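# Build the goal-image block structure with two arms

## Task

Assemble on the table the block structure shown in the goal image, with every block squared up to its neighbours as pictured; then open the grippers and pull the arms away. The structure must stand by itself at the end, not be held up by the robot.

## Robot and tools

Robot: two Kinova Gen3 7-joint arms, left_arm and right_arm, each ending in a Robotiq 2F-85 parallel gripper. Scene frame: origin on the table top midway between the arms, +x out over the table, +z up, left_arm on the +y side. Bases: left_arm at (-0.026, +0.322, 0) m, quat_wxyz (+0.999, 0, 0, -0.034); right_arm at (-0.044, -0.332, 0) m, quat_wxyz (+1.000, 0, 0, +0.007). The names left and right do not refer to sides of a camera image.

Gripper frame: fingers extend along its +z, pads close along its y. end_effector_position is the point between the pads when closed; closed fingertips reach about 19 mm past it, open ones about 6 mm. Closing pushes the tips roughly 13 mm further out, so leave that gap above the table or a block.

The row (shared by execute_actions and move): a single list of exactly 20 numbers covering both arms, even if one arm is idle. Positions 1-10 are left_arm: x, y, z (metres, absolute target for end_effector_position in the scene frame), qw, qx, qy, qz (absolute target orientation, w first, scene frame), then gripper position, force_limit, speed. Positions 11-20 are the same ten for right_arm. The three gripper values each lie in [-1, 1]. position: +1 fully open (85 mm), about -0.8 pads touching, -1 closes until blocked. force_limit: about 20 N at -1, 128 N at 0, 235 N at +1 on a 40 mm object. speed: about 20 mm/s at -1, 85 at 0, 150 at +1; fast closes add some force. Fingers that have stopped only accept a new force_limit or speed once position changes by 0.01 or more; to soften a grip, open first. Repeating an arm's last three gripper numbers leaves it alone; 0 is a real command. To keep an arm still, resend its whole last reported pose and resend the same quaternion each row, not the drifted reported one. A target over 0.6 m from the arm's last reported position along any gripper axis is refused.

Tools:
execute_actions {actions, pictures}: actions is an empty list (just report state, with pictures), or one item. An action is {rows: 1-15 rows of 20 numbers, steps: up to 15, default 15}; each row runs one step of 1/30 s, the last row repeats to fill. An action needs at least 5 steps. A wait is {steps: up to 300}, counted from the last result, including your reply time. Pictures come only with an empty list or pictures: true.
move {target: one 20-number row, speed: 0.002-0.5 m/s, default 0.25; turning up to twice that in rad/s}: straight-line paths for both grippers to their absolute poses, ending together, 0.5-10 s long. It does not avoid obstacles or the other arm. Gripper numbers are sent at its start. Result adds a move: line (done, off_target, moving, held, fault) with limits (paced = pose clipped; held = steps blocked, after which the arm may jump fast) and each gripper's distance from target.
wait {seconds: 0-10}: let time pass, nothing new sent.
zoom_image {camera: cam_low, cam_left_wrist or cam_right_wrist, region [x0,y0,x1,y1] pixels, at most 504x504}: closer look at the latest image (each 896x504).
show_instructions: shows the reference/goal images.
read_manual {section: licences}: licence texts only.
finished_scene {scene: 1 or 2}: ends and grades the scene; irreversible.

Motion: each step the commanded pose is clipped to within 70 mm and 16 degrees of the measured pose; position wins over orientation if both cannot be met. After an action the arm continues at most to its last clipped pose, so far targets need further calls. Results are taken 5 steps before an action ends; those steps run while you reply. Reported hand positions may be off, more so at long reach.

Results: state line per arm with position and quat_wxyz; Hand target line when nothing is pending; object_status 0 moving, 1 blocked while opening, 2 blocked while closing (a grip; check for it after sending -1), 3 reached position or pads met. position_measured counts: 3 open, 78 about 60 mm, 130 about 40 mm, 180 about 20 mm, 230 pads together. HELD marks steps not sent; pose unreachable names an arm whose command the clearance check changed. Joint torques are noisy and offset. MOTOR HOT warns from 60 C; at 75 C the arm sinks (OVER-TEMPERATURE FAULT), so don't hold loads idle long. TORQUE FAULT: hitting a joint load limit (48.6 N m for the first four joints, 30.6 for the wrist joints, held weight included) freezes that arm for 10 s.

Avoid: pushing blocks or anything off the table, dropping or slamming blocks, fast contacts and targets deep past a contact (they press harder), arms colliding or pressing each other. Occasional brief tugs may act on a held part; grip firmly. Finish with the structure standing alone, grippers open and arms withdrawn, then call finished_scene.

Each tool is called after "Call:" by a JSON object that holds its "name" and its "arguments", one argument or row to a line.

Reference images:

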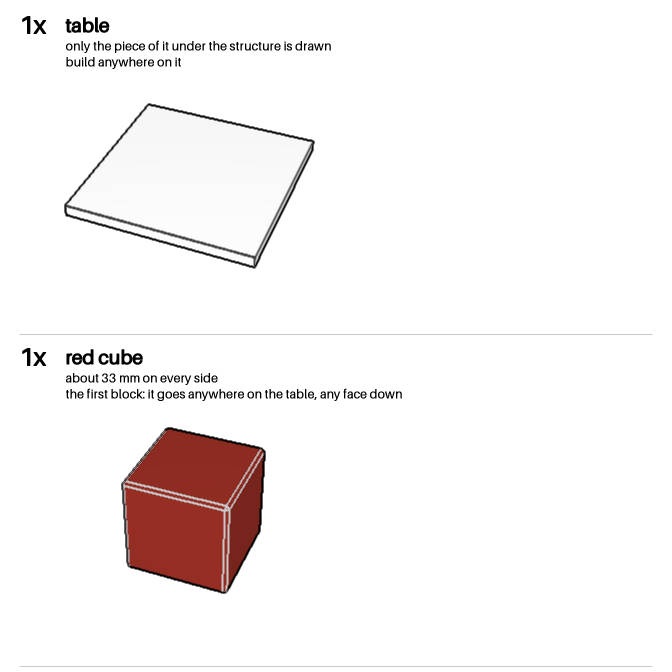

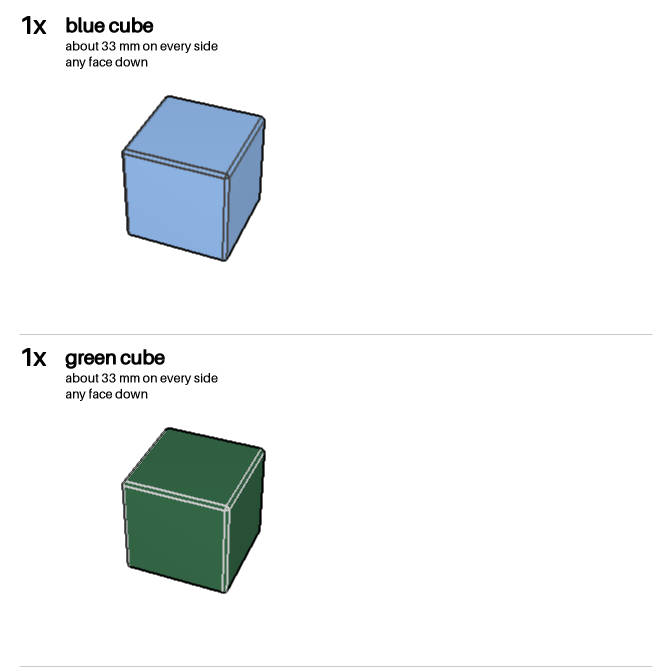

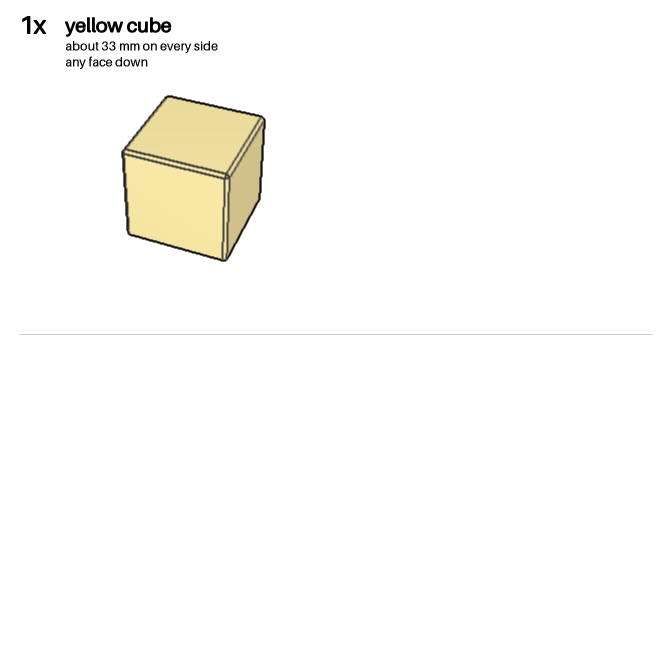

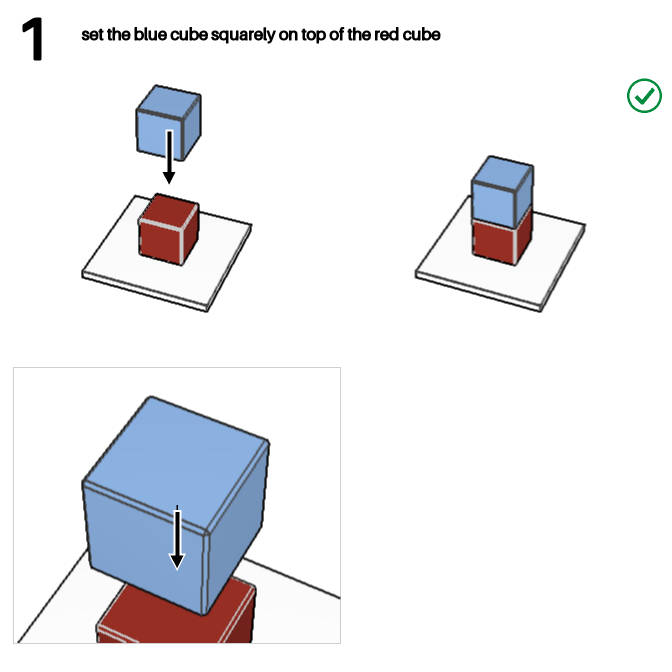

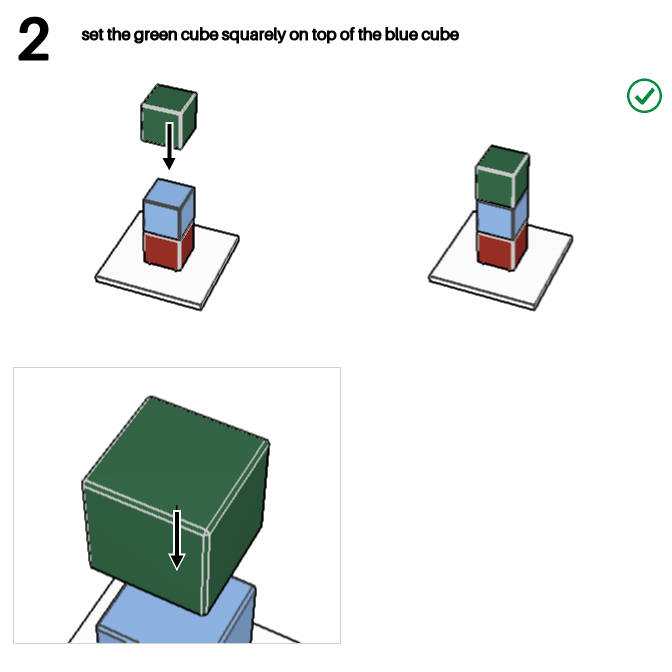

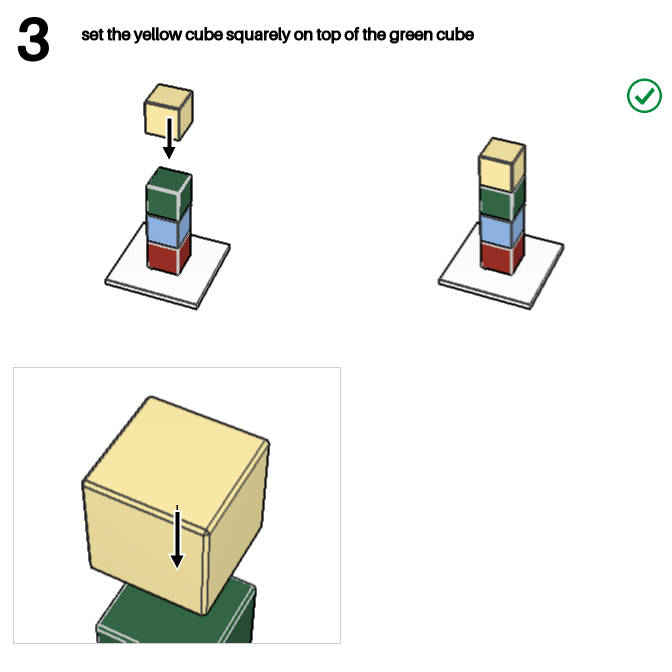

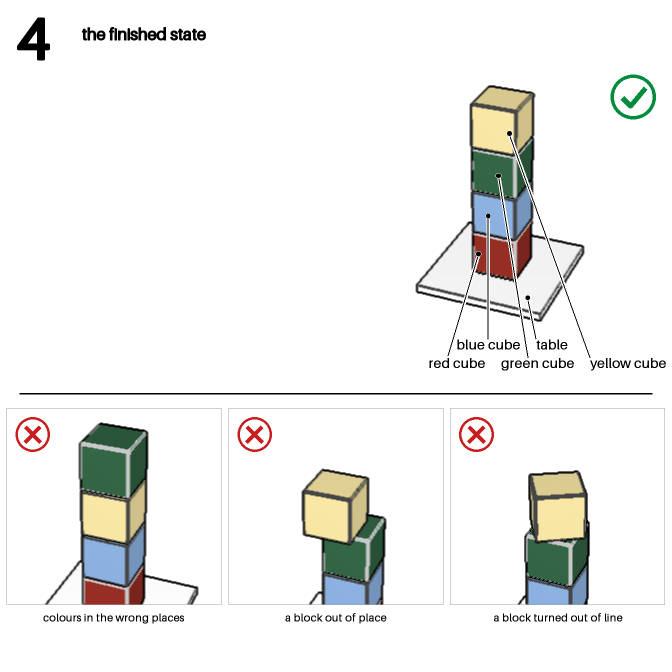

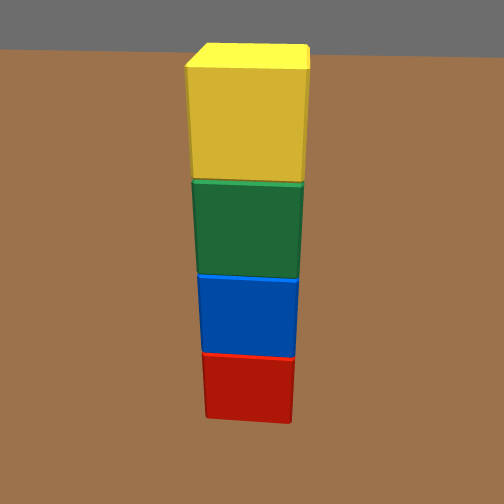

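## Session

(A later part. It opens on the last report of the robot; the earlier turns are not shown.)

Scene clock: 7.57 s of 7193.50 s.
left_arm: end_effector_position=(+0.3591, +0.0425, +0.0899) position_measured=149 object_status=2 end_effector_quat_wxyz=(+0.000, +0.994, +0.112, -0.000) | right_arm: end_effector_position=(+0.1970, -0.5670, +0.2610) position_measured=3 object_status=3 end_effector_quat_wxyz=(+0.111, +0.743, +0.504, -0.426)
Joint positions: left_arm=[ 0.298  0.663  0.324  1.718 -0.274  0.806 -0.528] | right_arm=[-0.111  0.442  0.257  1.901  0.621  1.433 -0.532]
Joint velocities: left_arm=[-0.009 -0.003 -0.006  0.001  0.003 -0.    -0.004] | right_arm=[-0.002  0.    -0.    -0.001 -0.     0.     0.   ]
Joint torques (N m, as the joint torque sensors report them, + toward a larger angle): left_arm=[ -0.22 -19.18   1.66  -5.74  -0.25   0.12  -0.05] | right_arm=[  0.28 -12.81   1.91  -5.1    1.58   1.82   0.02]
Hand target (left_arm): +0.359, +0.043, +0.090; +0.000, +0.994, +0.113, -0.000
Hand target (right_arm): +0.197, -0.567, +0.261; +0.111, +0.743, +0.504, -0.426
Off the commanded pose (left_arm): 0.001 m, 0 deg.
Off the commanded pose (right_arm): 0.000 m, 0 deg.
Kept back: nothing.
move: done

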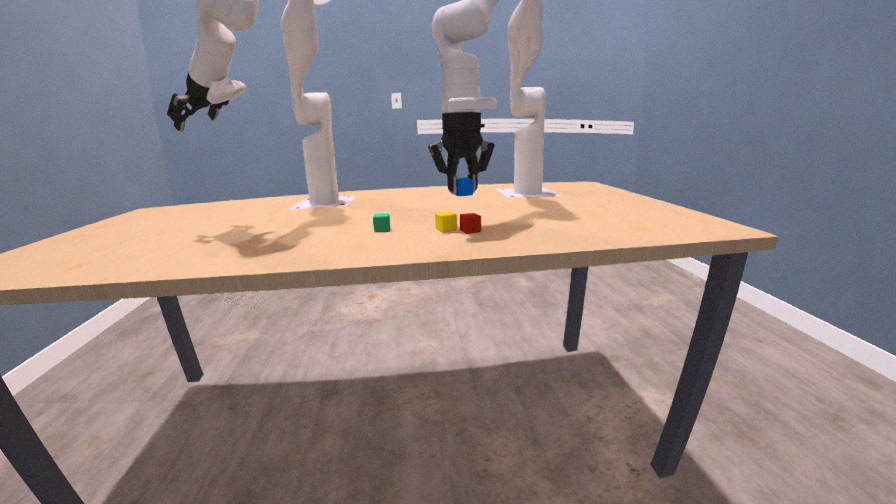

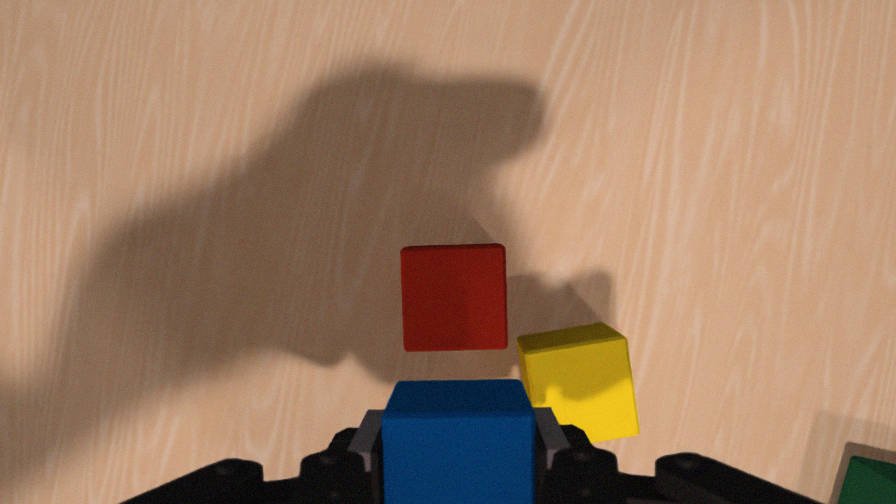

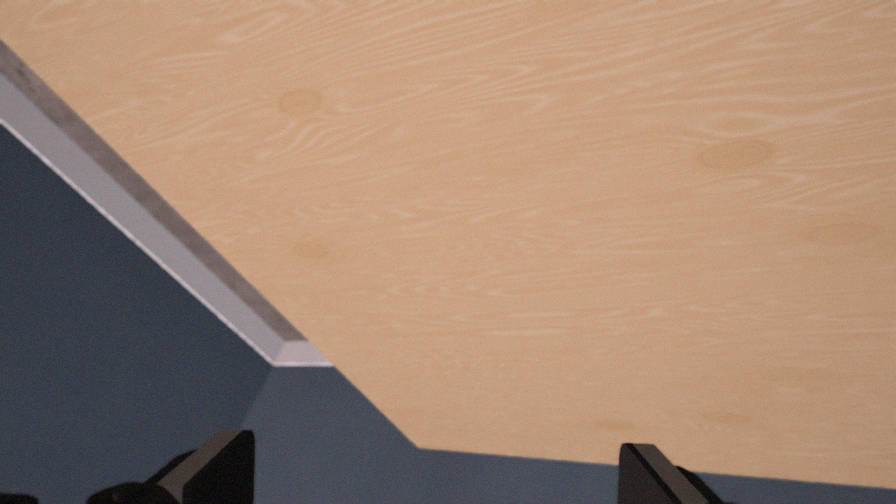

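Call:
{"name": "move", "arguments": {
  "target": [0.393,0.0515,0.062,0,0.9925,0.122,0,-1,-0.5,0,0.197,-0.567,0.261,0.111,0.743,0.504,-0.426,1,0,0],
  "speed": 0.1
}}

Call:
{"name": "move", "arguments": {
  "target": [0.393,0.0515,0.0555,0,0.9925,0.122,0,-1,-0.5,0,0.197,-0.567,0.261,0.111,0.743,0.504,-0.426,1,0,0],
  "speed": 0.02
}}

Call:
{"name": "move", "arguments": {
  "target": [0.393,0.0515,0.0555,0,0.9925,0.122,0,0.4,-0.5,0,0.197,-0.567,0.261,0.111,0.743,0.504,-0.426,1,0,0]
}}

Call:
{"name": "move", "arguments": {
  "target": [0.393,0.0515,0.1,0,0.9925,0.122,0,0.4,-0.5,0,0.197,-0.567,0.261,0.111,0.743,0.504,-0.426,1,0,0]
}}

Call:
{"name": "move", "arguments": {
  "target": [0.345,-0.128,0.09,0,1,-0.01,0,0.4,-0.5,0,0.197,-0.567,0.261,0.111,0.743,0.504,-0.426,1,0,0]
}}

Scene clock: 8.63 s of 7193.50 s.
left_arm: end_effector_position=(+0.3930, +0.0514, +0.0623) position_measured=149 object_status=2 end_effector_quat_wxyz=(+0.000, +0.993, +0.122, +0.000) | right_arm: end_effector_position=(+0.1970, -0.5670, +0.2610) position_measured=3 object_status=3 end_effector_quat_wxyz=(+0.111, +0.743, +0.504, -0.426)
Joint positions: left_arm=[ 0.267  0.747  0.303  1.655 -0.292  0.784 -0.556] | right_arm=[-0.111  0.442  0.257  1.901  0.621  1.433 -0.532]
Joint velocities: left_arm=[-0.     0.006  0.001 -0.    -0.     0.    -0.001] | right_arm=[ 0.     0.     0.    -0.     0.001 -0.     0.001]
Joint torques (N m, as the joint torque sensors report them, + toward a larger angle): left_arm=[ -0.51 -20.77   1.93  -5.61  -0.32   0.14   0.03] | right_arm=[  0.41 -12.96   2.3   -5.11   1.66   1.9    0.  ]
Hand target (left_arm): +0.393, +0.052, +0.062; +0.000, +0.993, +0.122, -0.000
Hand target (right_arm): +0.197, -0.567, +0.261; +0.111, +0.743, +0.504, -0.426
Off the commanded pose (left_arm): 0.000 m, 0 deg.
Off the commanded pose (right_arm): 0.000 m, 0 deg.
Kept back: nothing.
move: done

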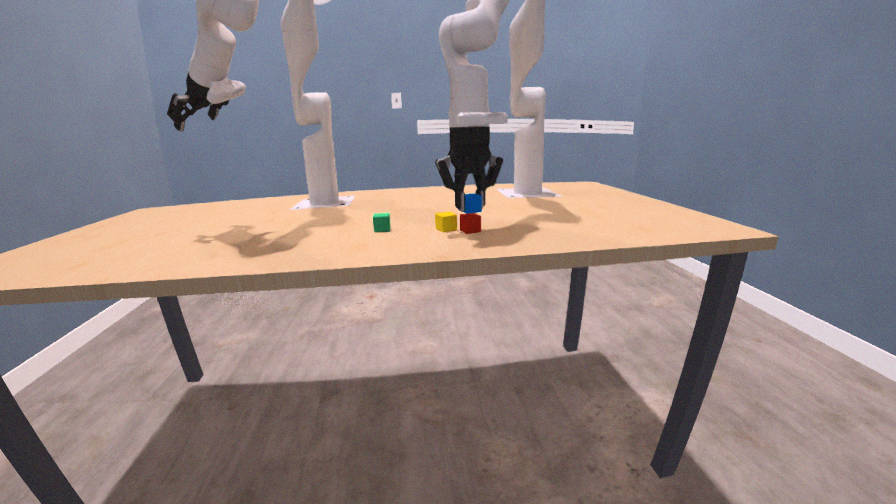

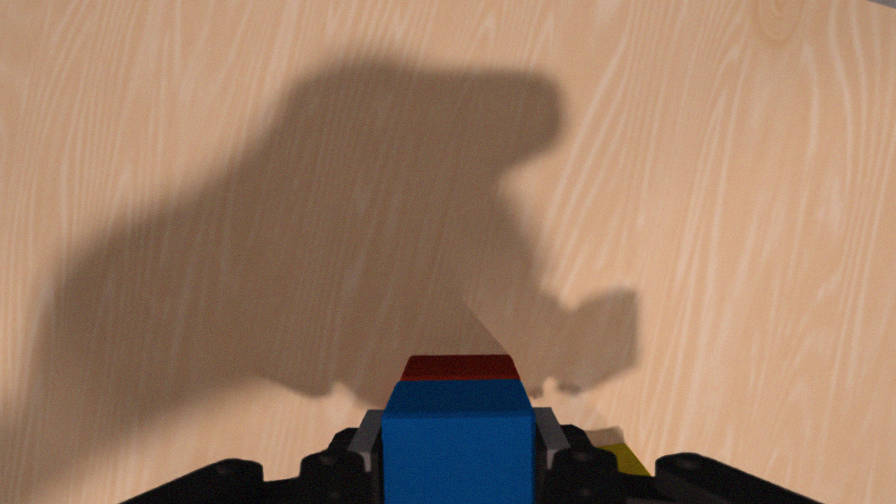

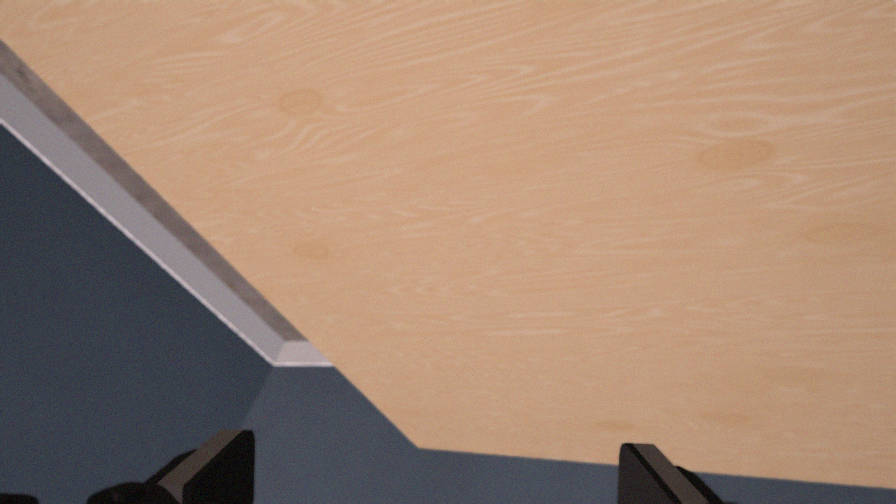

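Scene clock: 9.33 s of 7193.50 s.
left_arm: end_effector_position=(+0.3930, +0.0515, +0.0555) position_measured=149 object_status=2 end_effector_quat_wxyz=(+0.000, +0.993, +0.122, +0.000) | right_arm: end_effector_position=(+0.1970, -0.5670, +0.2610) position_measured=3 object_status=3 end_effector_quat_wxyz=(+0.111, +0.743, +0.504, -0.426)
Joint positions: left_arm=[ 0.27   0.759  0.299  1.658 -0.296  0.769 -0.553] | right_arm=[-0.111  0.442  0.257  1.901  0.621  1.433 -0.532]
Joint velocities: left_arm=[ 0.     0.001 -0.     0.     0.002 -0.     0.   ] | right_arm=[ 0.    -0.    -0.001 -0.001 -0.001 -0.     0.   ]
Joint torques (N m, as the joint torque sensors report them, + toward a larger angle): left_arm=[ -0.47 -20.68   1.96  -5.7   -0.45   0.23  -0.01] | right_arm=[  0.26 -12.9    2.23  -5.04   1.59   1.96  -0.09]
Hand target (left_arm): +0.393, +0.052, +0.056; -0.000, +0.993, +0.122, +0.000
Hand target (right_arm): +0.197, -0.567, +0.261; +0.111, +0.743, +0.504, -0.426
Off the commanded pose (left_arm): 0.000 m, 0 deg.
Off the commanded pose (right_arm): 0.000 m, 0 deg.
Kept back: nothing.
move: done

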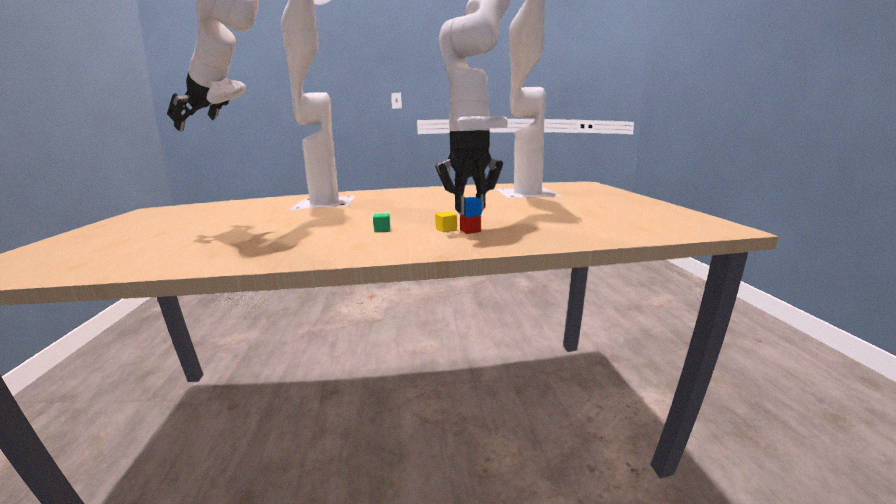

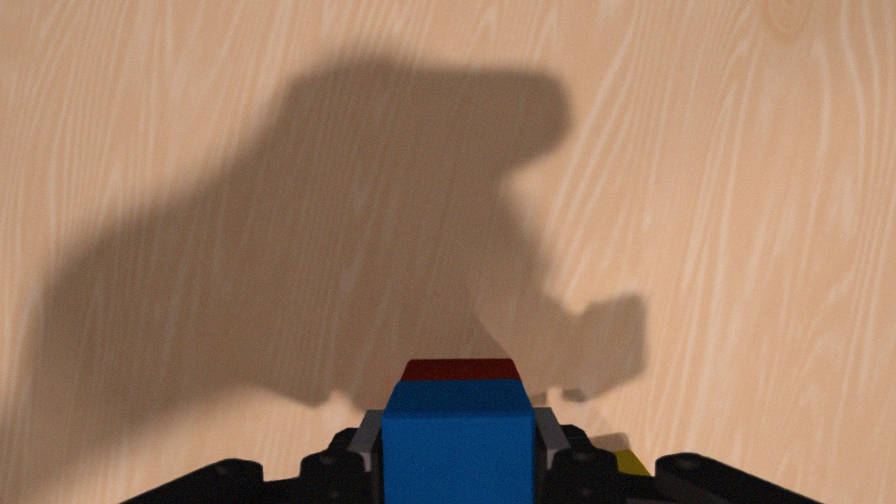

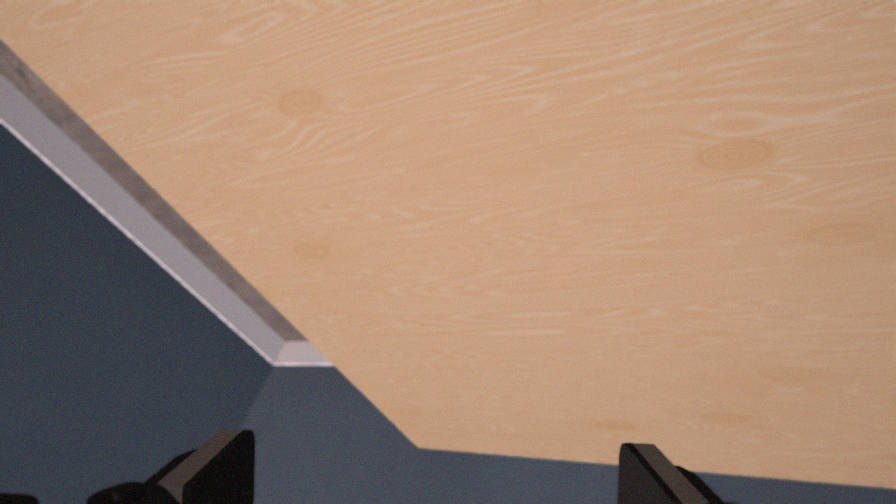

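Scene clock: 10.03 s of 7193.50 s.
left_arm: end_effector_position=(+0.3930, +0.0515, +0.0555) position_measured=78 object_status=0 end_effector_quat_wxyz=(+0.000, +0.993, +0.122, +0.000) | right_arm: end_effector_position=(+0.1970, -0.5670, +0.2610) position_measured=3 object_status=3 end_effector_quat_wxyz=(+0.111, +0.743, +0.504, -0.426)
Joint positions: left_arm=[ 0.27   0.759  0.299  1.658 -0.296  0.769 -0.553] | right_arm=[-0.111  0.442  0.257  1.901  0.621  1.433 -0.532]
Joint velocities: left_arm=[ 0.    -0.    -0.001  0.    -0.001 -0.    -0.   ] | right_arm=[-0.002 -0.    -0.     0.    -0.     0.002  0.001]
Joint torques (N m, as the joint torque sensors report them, + toward a larger angle): left_arm=[ -0.52 -20.52   1.85  -5.58  -0.43   0.19  -0.04] | right_arm=[  0.33 -12.85   2.18  -5.12   1.67   1.86  -0.02]
Hand target (left_arm): +0.393, +0.051, +0.056; -0.000, +0.993, +0.122, +0.000
Hand target (right_arm): +0.197, -0.567, +0.261; +0.111, +0.743, +0.504, -0.426
Off the commanded pose (left_arm): 0.000 m, 0 deg.
Off the commanded pose (right_arm): 0.000 m, 0 deg.
Kept back: nothing.
move: done

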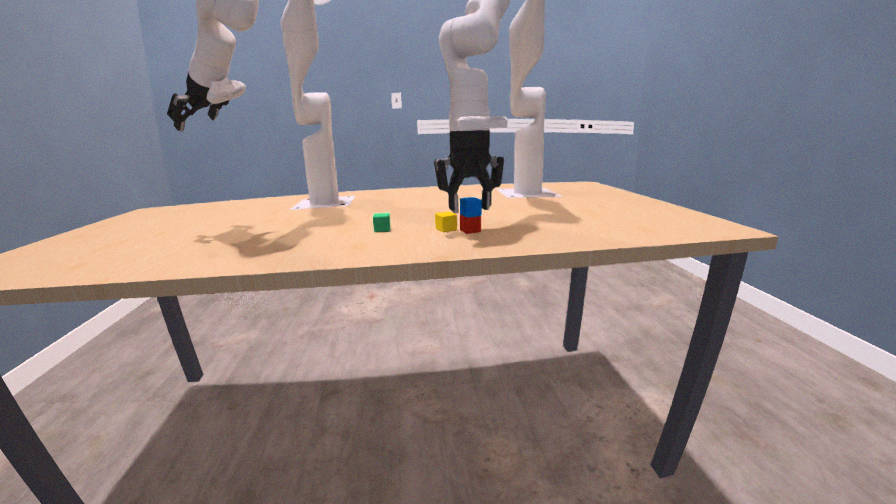

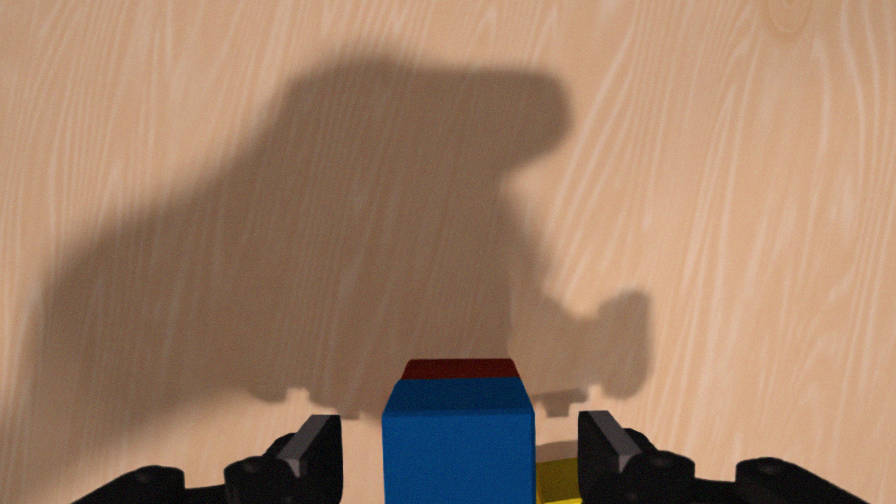

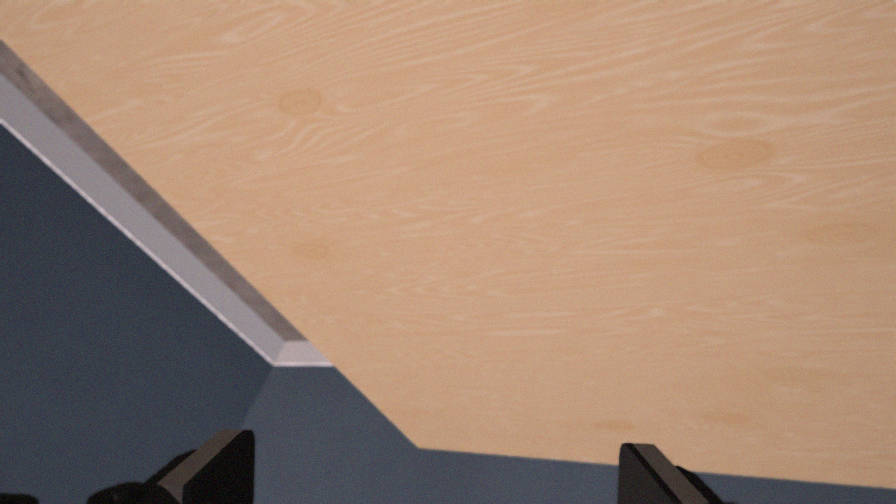

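Scene clock: 10.73 s of 7193.50 s.
left_arm: end_effector_position=(+0.3928, +0.0514, +0.0998) position_measured=78 object_status=3 end_effector_quat_wxyz=(+0.000, +0.993, +0.122, -0.000) | right_arm: end_effector_position=(+0.1970, -0.5670, +0.2610) position_measured=3 object_status=3 end_effector_quat_wxyz=(+0.111, +0.743, +0.504, -0.426)
Joint positions: left_arm=[ 0.253  0.687  0.326  1.624 -0.268  0.875 -0.576] | right_arm=[-0.111  0.442  0.257  1.901  0.621  1.433 -0.532]
Joint velocities: left_arm=[-0.002 -0.003 -0.001 -0.     0.     0.    -0.   ] | right_arm=[ 0.001 -0.    -0.    -0.     0.     0.     0.001]
Joint torques (N m, as the joint torque sensors report them, + toward a larger angle): left_arm=[ -0.48 -19.85   1.91  -6.21  -0.4    0.19   0.03] | right_arm=[  0.29 -12.72   2.26  -5.09   1.81   1.78  -0.1 ]
Hand target (left_arm): +0.393, +0.051, +0.100; +0.000, +0.993, +0.122, -0.000
Hand target (right_arm): +0.197, -0.567, +0.261; +0.111, +0.743, +0.504, -0.426
Off the commanded pose (left_arm): 0.000 m, 0 deg.
Off the commanded pose (right_arm): 0.000 m, 0 deg.
Kept back: nothing.
move: done

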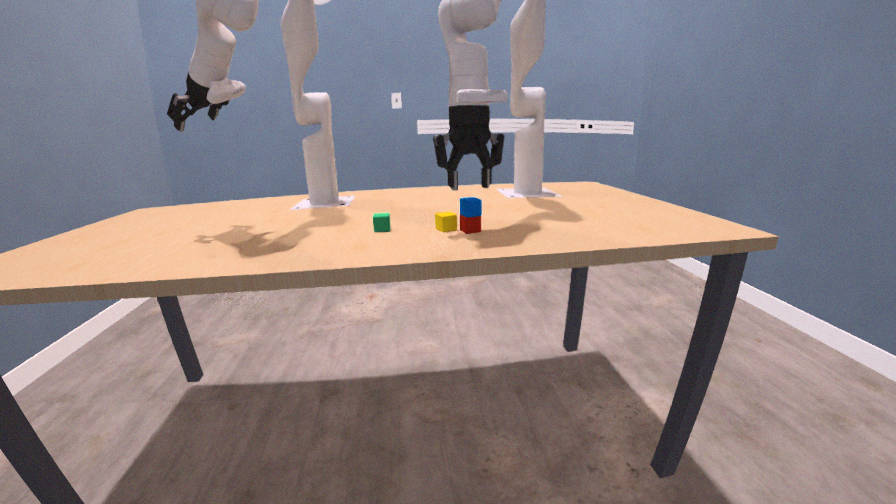

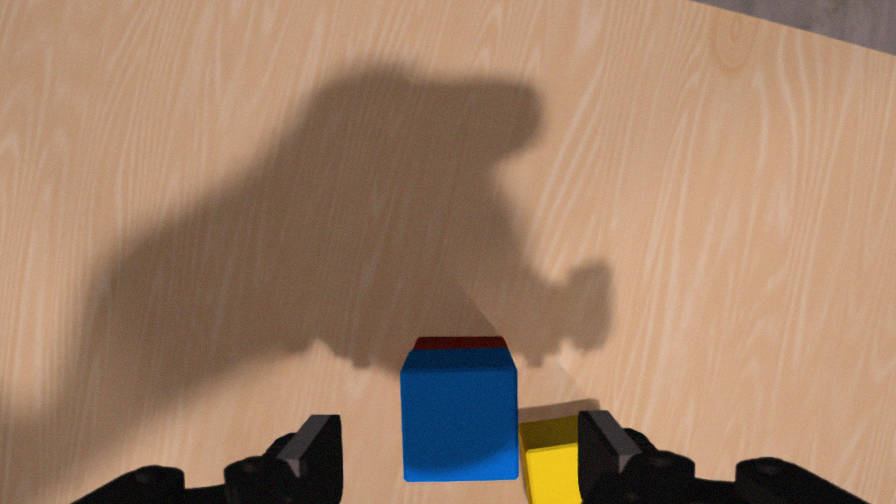

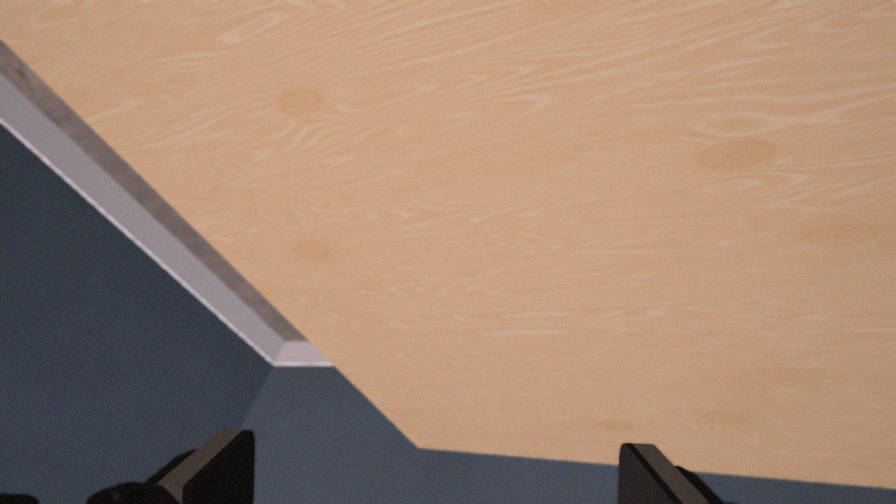

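Scene clock: 11.90 s of 7193.50 s.
left_arm: end_effector_position=(+0.3461, -0.1277, +0.0905) position_measured=78 object_status=3 end_effector_quat_wxyz=(-0.000, +1.000, -0.010, +0.000) | right_arm: end_effector_position=(+0.1970, -0.5670, +0.2610) position_measured=3 object_status=3 end_effector_quat_wxyz=(+0.111, +0.743, +0.504, -0.426)
Joint positions: left_arm=[ 0.577  0.873  0.38   1.283 -0.336  1.048 -0.522] | right_arm=[-0.111  0.442  0.257  1.901  0.621  1.433 -0.532]
Joint velocities: left_arm=[ 0.007  0.011  0.001 -0.003 -0.002  0.001  0.001] | right_arm=[ 0.001  0.    -0.    -0.001 -0.002  0.     0.   ]
Joint torques (N m, as the joint torque sensors report them, + toward a larger angle): left_arm=[ -0.52 -23.18   2.66  -6.91  -0.5    0.24   0.05] | right_arm=[  0.38 -12.9    2.21  -4.99   1.67   1.77  -0.09]
Hand target (left_arm): +0.346, -0.128, +0.090; -0.000, +1.000, -0.010, +0.000
Hand target (right_arm): +0.197, -0.567, +0.261; +0.111, +0.743, +0.504, -0.426
Off the commanded pose (left_arm): 0.001 m, 0 deg.
Off the commanded pose (right_arm): 0.000 m, 0 deg.
Kept back: nothing.
move: done

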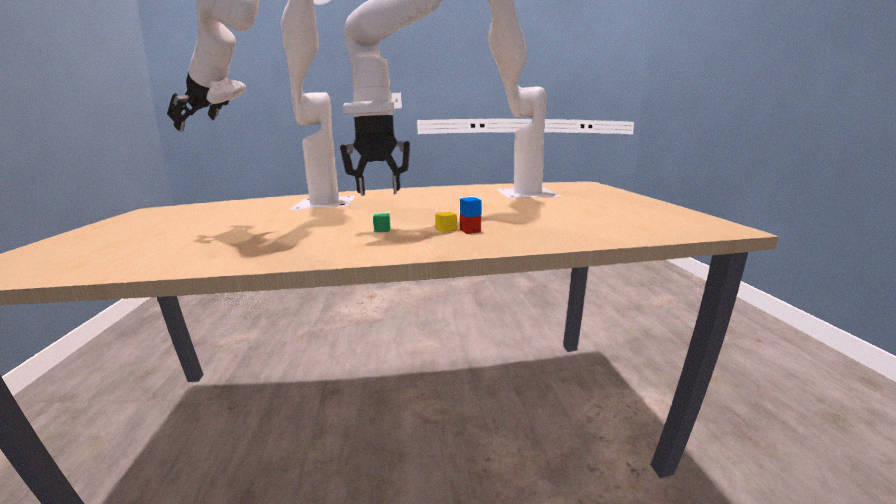

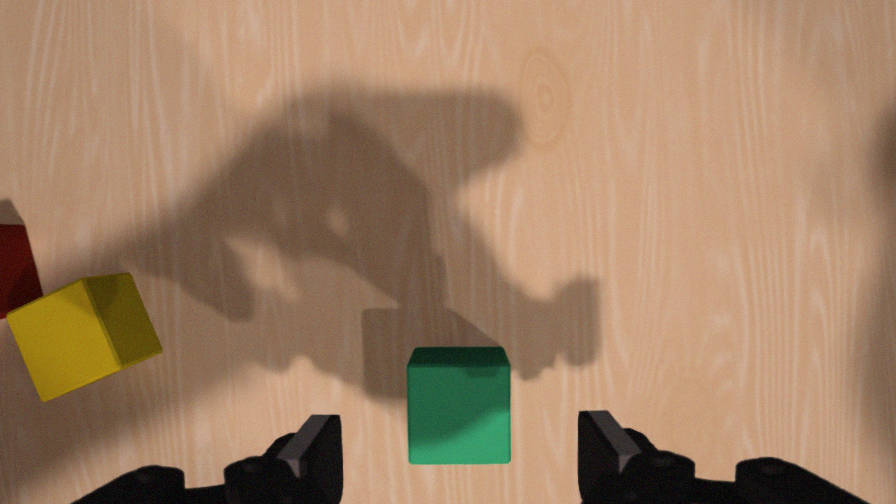

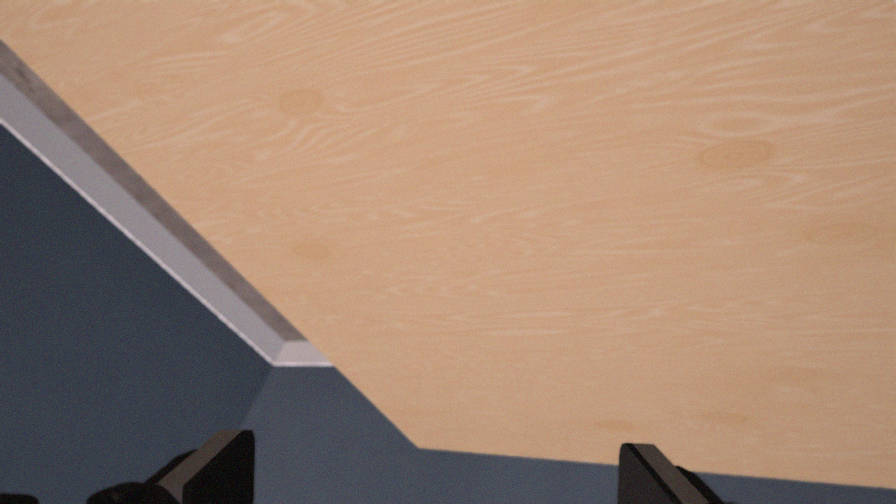

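Call:
{"name": "move", "arguments": {
  "target": [0.369,0.004,0.09,0,0.983,0.182,0,0.15,-0.5,0,0.197,-0.567,0.261,0.111,0.743,0.504,-0.426,1,0,0]
}}

Scene clock: 13.27 s of 7193.50 s.
left_arm: end_effector_position=(+0.3682, +0.0038, +0.0896) position_measured=110 object_status=3 end_effector_quat_wxyz=(+0.000, +0.983, +0.182, -0.000) | right_arm: end_effector_position=(+0.1970, -0.5670, +0.2610) position_measured=3 object_status=3 end_effector_quat_wxyz=(+0.111, +0.743, +0.504, -0.426)
Joint positions: left_arm=[ 0.383  0.713  0.291  1.602 -0.249  0.863 -0.367] | right_arm=[-0.111  0.442  0.257  1.901  0.621  1.433 -0.532]
Joint velocities: left_arm=[-0.005 -0.007 -0.003  0.001  0.003 -0.001 -0.002] | right_arm=[ 0.001  0.    -0.    -0.    -0.001 -0.001 -0.   ]
Joint torques (N m, as the joint torque sensors report them, + toward a larger angle): left_arm=[ -0.36 -20.5    1.75  -5.99  -0.44   0.24  -0.07] | right_arm=[  0.12 -12.85   2.1   -5.39   1.55   1.84  -0.02]
Hand target (left_arm): +0.369, +0.004, +0.090; +0.000, +0.983, +0.182, -0.000
Hand target (right_arm): +0.197, -0.567, +0.261; +0.111, +0.743, +0.504, -0.426
Off the commanded pose (left_arm): 0.001 m, 0 deg.
Off the commanded pose (right_arm): 0.000 m, 0 deg.
Kept back: nothing.
move: done

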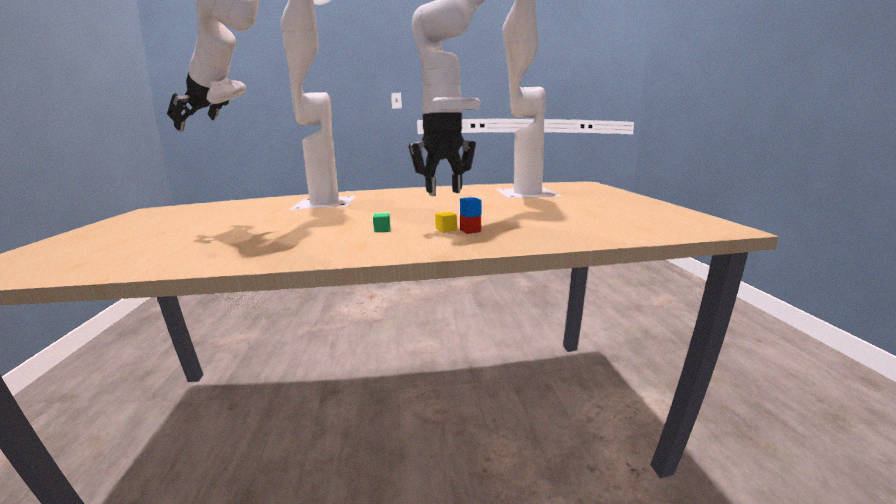

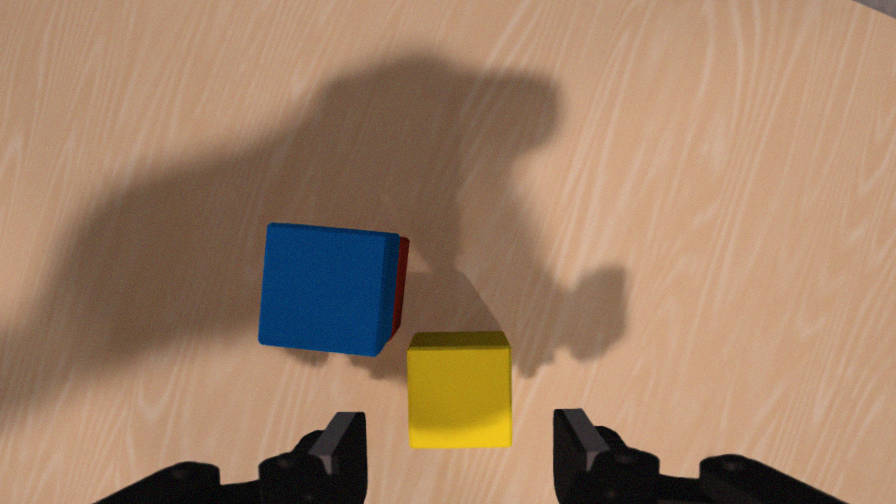

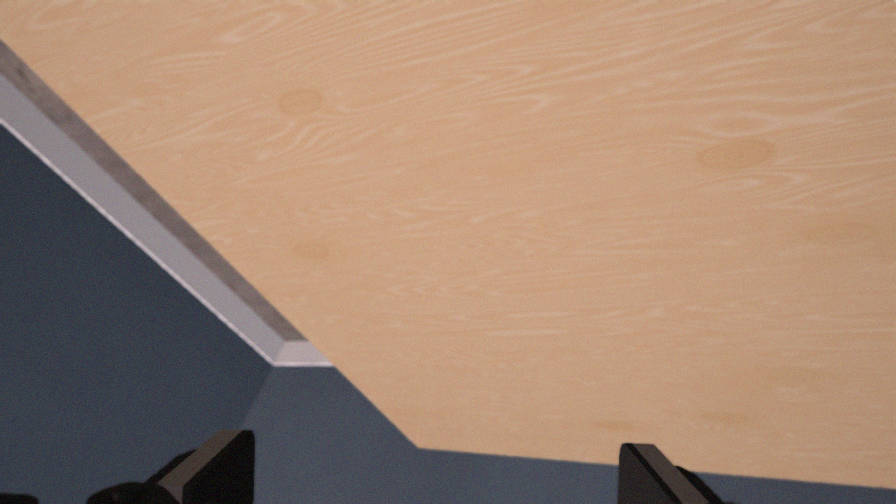

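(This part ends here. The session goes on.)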